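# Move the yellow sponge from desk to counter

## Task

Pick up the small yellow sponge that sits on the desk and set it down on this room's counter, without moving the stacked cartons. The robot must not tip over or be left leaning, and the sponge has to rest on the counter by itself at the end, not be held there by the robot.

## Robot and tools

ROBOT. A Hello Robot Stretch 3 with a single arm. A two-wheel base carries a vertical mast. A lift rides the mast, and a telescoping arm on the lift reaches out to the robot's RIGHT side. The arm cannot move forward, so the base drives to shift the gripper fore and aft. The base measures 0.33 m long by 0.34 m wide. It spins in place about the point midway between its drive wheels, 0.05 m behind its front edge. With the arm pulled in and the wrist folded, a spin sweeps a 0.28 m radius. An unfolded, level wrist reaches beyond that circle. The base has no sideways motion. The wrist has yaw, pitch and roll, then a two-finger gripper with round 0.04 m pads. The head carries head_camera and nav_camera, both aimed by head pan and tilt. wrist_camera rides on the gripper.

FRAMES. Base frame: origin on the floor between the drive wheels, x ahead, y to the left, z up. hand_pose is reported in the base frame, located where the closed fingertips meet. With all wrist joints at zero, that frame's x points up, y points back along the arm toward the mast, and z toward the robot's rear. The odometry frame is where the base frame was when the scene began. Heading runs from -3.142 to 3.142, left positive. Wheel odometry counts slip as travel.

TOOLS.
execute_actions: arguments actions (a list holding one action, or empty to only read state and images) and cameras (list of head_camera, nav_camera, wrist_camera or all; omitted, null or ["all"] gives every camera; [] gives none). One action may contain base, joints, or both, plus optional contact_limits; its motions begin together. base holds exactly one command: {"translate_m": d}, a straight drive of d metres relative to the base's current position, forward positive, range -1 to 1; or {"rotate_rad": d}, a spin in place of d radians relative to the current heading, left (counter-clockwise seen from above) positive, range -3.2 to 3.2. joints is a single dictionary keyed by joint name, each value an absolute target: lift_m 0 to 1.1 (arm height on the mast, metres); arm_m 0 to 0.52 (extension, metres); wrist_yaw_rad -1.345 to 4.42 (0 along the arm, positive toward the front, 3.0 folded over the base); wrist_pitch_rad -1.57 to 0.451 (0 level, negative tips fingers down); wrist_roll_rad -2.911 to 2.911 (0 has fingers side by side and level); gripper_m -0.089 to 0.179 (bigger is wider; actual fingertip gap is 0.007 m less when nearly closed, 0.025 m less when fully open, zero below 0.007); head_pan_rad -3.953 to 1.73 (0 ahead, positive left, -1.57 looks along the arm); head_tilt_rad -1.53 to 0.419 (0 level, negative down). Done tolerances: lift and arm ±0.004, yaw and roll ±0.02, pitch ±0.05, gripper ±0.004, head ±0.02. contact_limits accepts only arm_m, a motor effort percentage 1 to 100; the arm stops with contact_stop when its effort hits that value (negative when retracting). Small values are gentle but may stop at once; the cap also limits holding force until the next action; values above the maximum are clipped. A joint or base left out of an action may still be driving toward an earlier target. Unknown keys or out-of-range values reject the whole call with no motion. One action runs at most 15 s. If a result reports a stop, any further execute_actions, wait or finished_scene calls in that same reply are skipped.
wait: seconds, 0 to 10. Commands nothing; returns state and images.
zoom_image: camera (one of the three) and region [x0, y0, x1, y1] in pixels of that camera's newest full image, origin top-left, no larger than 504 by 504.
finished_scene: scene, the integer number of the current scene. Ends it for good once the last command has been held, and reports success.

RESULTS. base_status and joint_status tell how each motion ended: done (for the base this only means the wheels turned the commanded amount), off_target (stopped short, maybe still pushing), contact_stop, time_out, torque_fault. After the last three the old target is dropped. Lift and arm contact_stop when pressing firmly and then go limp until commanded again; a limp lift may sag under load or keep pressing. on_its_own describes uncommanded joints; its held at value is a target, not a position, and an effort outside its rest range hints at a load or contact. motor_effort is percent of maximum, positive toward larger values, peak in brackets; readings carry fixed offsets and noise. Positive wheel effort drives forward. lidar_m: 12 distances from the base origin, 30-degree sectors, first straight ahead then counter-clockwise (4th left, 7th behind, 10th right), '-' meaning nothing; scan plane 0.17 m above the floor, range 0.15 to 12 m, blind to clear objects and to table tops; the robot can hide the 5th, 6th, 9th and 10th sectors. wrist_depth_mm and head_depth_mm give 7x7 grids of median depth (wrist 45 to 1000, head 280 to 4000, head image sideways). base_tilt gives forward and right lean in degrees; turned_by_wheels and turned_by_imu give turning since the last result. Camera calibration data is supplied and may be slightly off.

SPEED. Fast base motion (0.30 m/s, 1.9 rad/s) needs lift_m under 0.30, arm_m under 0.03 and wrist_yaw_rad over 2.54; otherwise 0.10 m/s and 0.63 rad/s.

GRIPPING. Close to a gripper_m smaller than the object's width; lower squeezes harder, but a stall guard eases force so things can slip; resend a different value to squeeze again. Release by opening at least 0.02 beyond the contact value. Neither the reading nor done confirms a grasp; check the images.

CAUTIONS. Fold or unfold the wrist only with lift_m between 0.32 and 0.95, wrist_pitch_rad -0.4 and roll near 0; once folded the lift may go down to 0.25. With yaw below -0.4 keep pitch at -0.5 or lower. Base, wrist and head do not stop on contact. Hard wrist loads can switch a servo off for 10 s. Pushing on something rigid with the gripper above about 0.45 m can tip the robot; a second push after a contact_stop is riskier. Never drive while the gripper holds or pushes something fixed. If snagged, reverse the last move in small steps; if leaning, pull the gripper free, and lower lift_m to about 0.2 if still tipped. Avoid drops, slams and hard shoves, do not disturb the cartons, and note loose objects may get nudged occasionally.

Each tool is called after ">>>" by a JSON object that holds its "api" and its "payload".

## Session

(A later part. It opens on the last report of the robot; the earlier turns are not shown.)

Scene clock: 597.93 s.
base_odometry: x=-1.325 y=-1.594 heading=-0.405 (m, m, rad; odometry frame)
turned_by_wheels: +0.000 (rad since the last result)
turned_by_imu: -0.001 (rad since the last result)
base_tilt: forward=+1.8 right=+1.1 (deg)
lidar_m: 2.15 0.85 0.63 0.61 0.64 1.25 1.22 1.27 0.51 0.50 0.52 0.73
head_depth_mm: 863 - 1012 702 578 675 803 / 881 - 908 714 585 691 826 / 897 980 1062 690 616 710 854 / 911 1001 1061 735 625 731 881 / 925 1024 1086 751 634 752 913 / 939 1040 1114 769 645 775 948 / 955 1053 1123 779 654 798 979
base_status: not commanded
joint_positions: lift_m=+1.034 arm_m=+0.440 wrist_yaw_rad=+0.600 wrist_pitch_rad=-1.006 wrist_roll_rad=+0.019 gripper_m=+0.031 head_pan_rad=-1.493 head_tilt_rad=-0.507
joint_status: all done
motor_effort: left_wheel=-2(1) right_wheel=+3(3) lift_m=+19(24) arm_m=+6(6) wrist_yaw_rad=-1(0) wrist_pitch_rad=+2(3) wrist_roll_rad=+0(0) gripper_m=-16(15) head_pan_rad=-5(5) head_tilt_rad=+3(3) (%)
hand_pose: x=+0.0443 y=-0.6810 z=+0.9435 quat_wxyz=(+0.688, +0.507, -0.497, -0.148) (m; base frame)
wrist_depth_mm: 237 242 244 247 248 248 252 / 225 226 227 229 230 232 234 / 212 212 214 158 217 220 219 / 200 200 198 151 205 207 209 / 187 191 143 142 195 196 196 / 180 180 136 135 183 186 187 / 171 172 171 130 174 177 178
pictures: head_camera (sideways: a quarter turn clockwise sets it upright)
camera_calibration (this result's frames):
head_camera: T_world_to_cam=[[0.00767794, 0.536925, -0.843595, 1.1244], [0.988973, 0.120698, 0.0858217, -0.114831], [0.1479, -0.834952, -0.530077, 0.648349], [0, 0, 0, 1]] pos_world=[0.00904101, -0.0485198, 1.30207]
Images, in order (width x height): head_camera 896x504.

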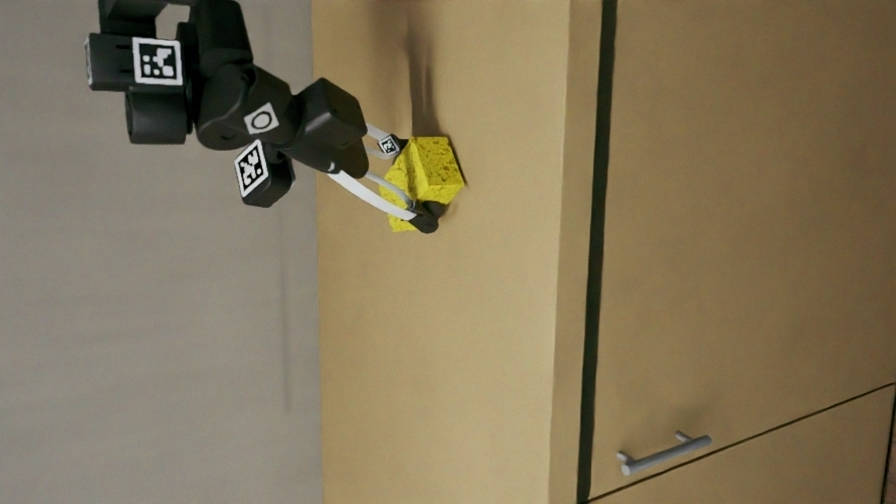

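>>> {"api": "execute_actions", "payload": {"actions": [{"joints": {"lift_m": 1.030, "gripper_m": 0.12}}], "cameras": ["wrist_camera"]}}

>>> {"api": "execute_actions", "payload": {"actions": [{"joints": {"lift_m": 1.095}}], "cameras": ["head_camera", "wrist_camera"]}}

Scene clock: 606.53 s.
base_odometry: x=-1.325 y=-1.594 heading=-0.405 (m, m, rad; odometry frame)
turned_by_wheels: +0.000 (rad since the last result)
turned_by_imu: -0.001 (rad since the last result)
base_tilt: forward=+1.8 right=+1.0 (deg)
lidar_m: 2.16 0.85 0.63 0.61 0.64 1.25 1.22 1.27 0.51 0.50 0.52 0.73
head_depth_mm: 865 - 1008 704 577 675 799 / 881 - 914 713 586 692 826 / 899 979 1057 693 613 710 852 / 915 1003 1064 710 626 731 882 / 925 1020 1089 753 635 751 913 / 945 1040 1103 767 644 772 947 / 960 1061 1128 780 655 798 976
base_status: not commanded
joint_positions: lift_m=+1.030 arm_m=+0.440 wrist_yaw_rad=+0.600 wrist_pitch_rad=-1.007 wrist_roll_rad=+0.019 gripper_m=+0.120 head_pan_rad=-1.493 head_tilt_rad=-0.507
joint_status: all done
motor_effort: left_wheel=-2(2) right_wheel=+2(3) lift_m=+19(21) arm_m=+6(6) wrist_yaw_rad=+0(0) wrist_pitch_rad=+3(3) wrist_roll_rad=+0(0) gripper_m=-1(80) head_pan_rad=-5(5) head_tilt_rad=+3(4) (%)
hand_pose: x=+0.0443 y=-0.6810 z=+0.9395 quat_wxyz=(+0.688, +0.507, -0.497, -0.148) (m; base frame)
wrist_depth_mm: 233 233 238 240 242 242 247 / 219 221 224 225 227 229 231 / 208 208 210 161 211 215 216 / 196 196 194 152 201 203 203 / 186 188 183 144 187 193 192 / 177 - 175 137 179 179 182 / 168 168 167 133 171 173 176
pictures: wrist_camera
camera_calibration (this result's frames):
wrist_camera: T_world_to_cam=[[-0.901462, -0.432858, 0.000913367, -0.265323], [-0.407115, 0.84713, -0.341509, 0.942043], [0.147051, -0.308229, -0.939878, 0.828863], [0, 0, 0, 1]] pos_world=[0.0224568, -0.6574, 1.10099]
Images, in order (width x height): wrist_camera 644x364.

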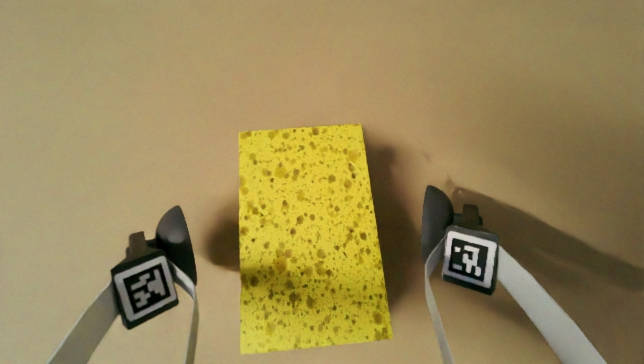

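Scene clock: 607.97 s.
base_odometry: x=-1.325 y=-1.594 heading=-0.405 (m, m, rad; odometry frame)
turned_by_wheels: +0.000 (rad since the last result)
turned_by_imu: +0.000 (rad since the last result)
base_tilt: forward=+1.8 right=+1.1 (deg)
lidar_m: 2.16 0.85 0.63 0.61 0.64 1.25 1.21 1.27 0.51 0.50 0.52 0.73
head_depth_mm: - 969 1006 702 577 673 803 / - - 972 715 586 692 827 / 901 965 994 694 614 711 855 / 909 1006 1075 735 625 732 881 / 929 1021 1089 753 635 752 916 / 943 1039 1108 767 644 773 944 / 954 1066 1129 781 653 795 973
base_status: not commanded
joint_positions: lift_m=+1.095 arm_m=+0.440 wrist_yaw_rad=+0.600 wrist_pitch_rad=-1.007 wrist_roll_rad=+0.019 gripper_m=+0.120 head_pan_rad=-1.493 head_tilt_rad=-0.507
joint_status: all done
motor_effort: left_wheel=-2(2) right_wheel=+3(3) lift_m=+28(24) arm_m=+6(6) wrist_yaw_rad=-1(0) wrist_pitch_rad=+2(2) wrist_roll_rad=+0(0) gripper_m=+0(0) head_pan_rad=-5(5) head_tilt_rad=+3(3) (%)
hand_pose: x=+0.0443 y=-0.6810 z=+1.0041 quat_wxyz=(+0.688, +0.507, -0.497, -0.148) (m; base frame)
wrist_depth_mm: 315 314 319 323 323 327 331 / 294 295 295 299 302 305 306 / 278 276 282 280 284 284 289 / 262 263 262 220 270 270 272 / 246 252 251 209 255 258 257 / 234 - 236 197 241 240 246 / 226 224 227 227 230 232 232
pictures: head_camera (sideways: a quarter turn clockwise sets it upright), wrist_camera
camera_calibration (this result's frames):
head_camera: T_world_to_cam=[[0.00767793, 0.536925, -0.843595, 1.1244], [0.988973, 0.120698, 0.0858217, -0.114831], [0.1479, -0.834951, -0.530077, 0.648349], [0, 0, 0, 1]] pos_world=[0.00904101, -0.0485198, 1.30207]
wrist_camera: T_world_to_cam=[[-0.901462, -0.432858, 0.000913308, -0.265382], [-0.407115, 0.84713, -0.341509, 0.964075], [0.147051, -0.308229, -0.939878, 0.889493], [0, 0, 0, 1]] pos_world=[0.0224568, -0.657402, 1.1655]
Images, in order (width x height): head_camera 896x504, wrist_camera 644x364.

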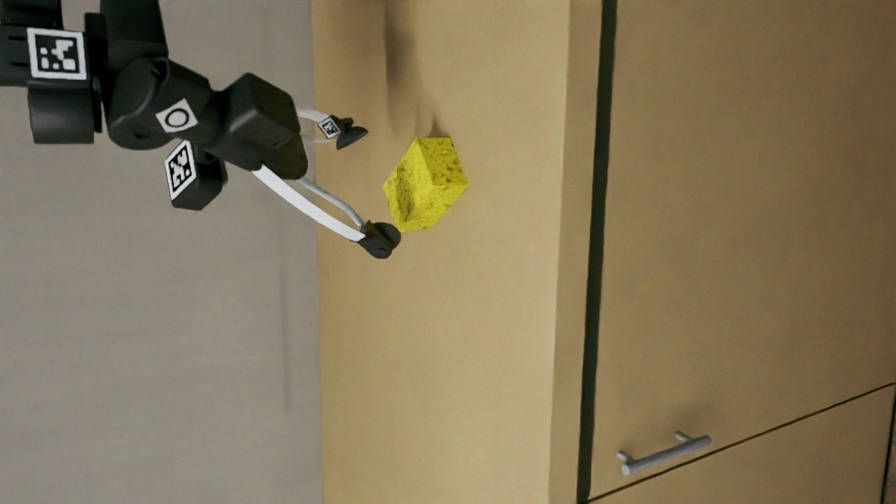

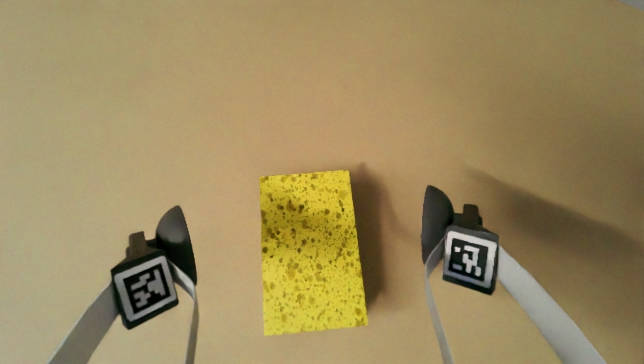

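>>> {"api": "finished_scene", "payload": {"scene": 1}}

The scene is finished: the task was done.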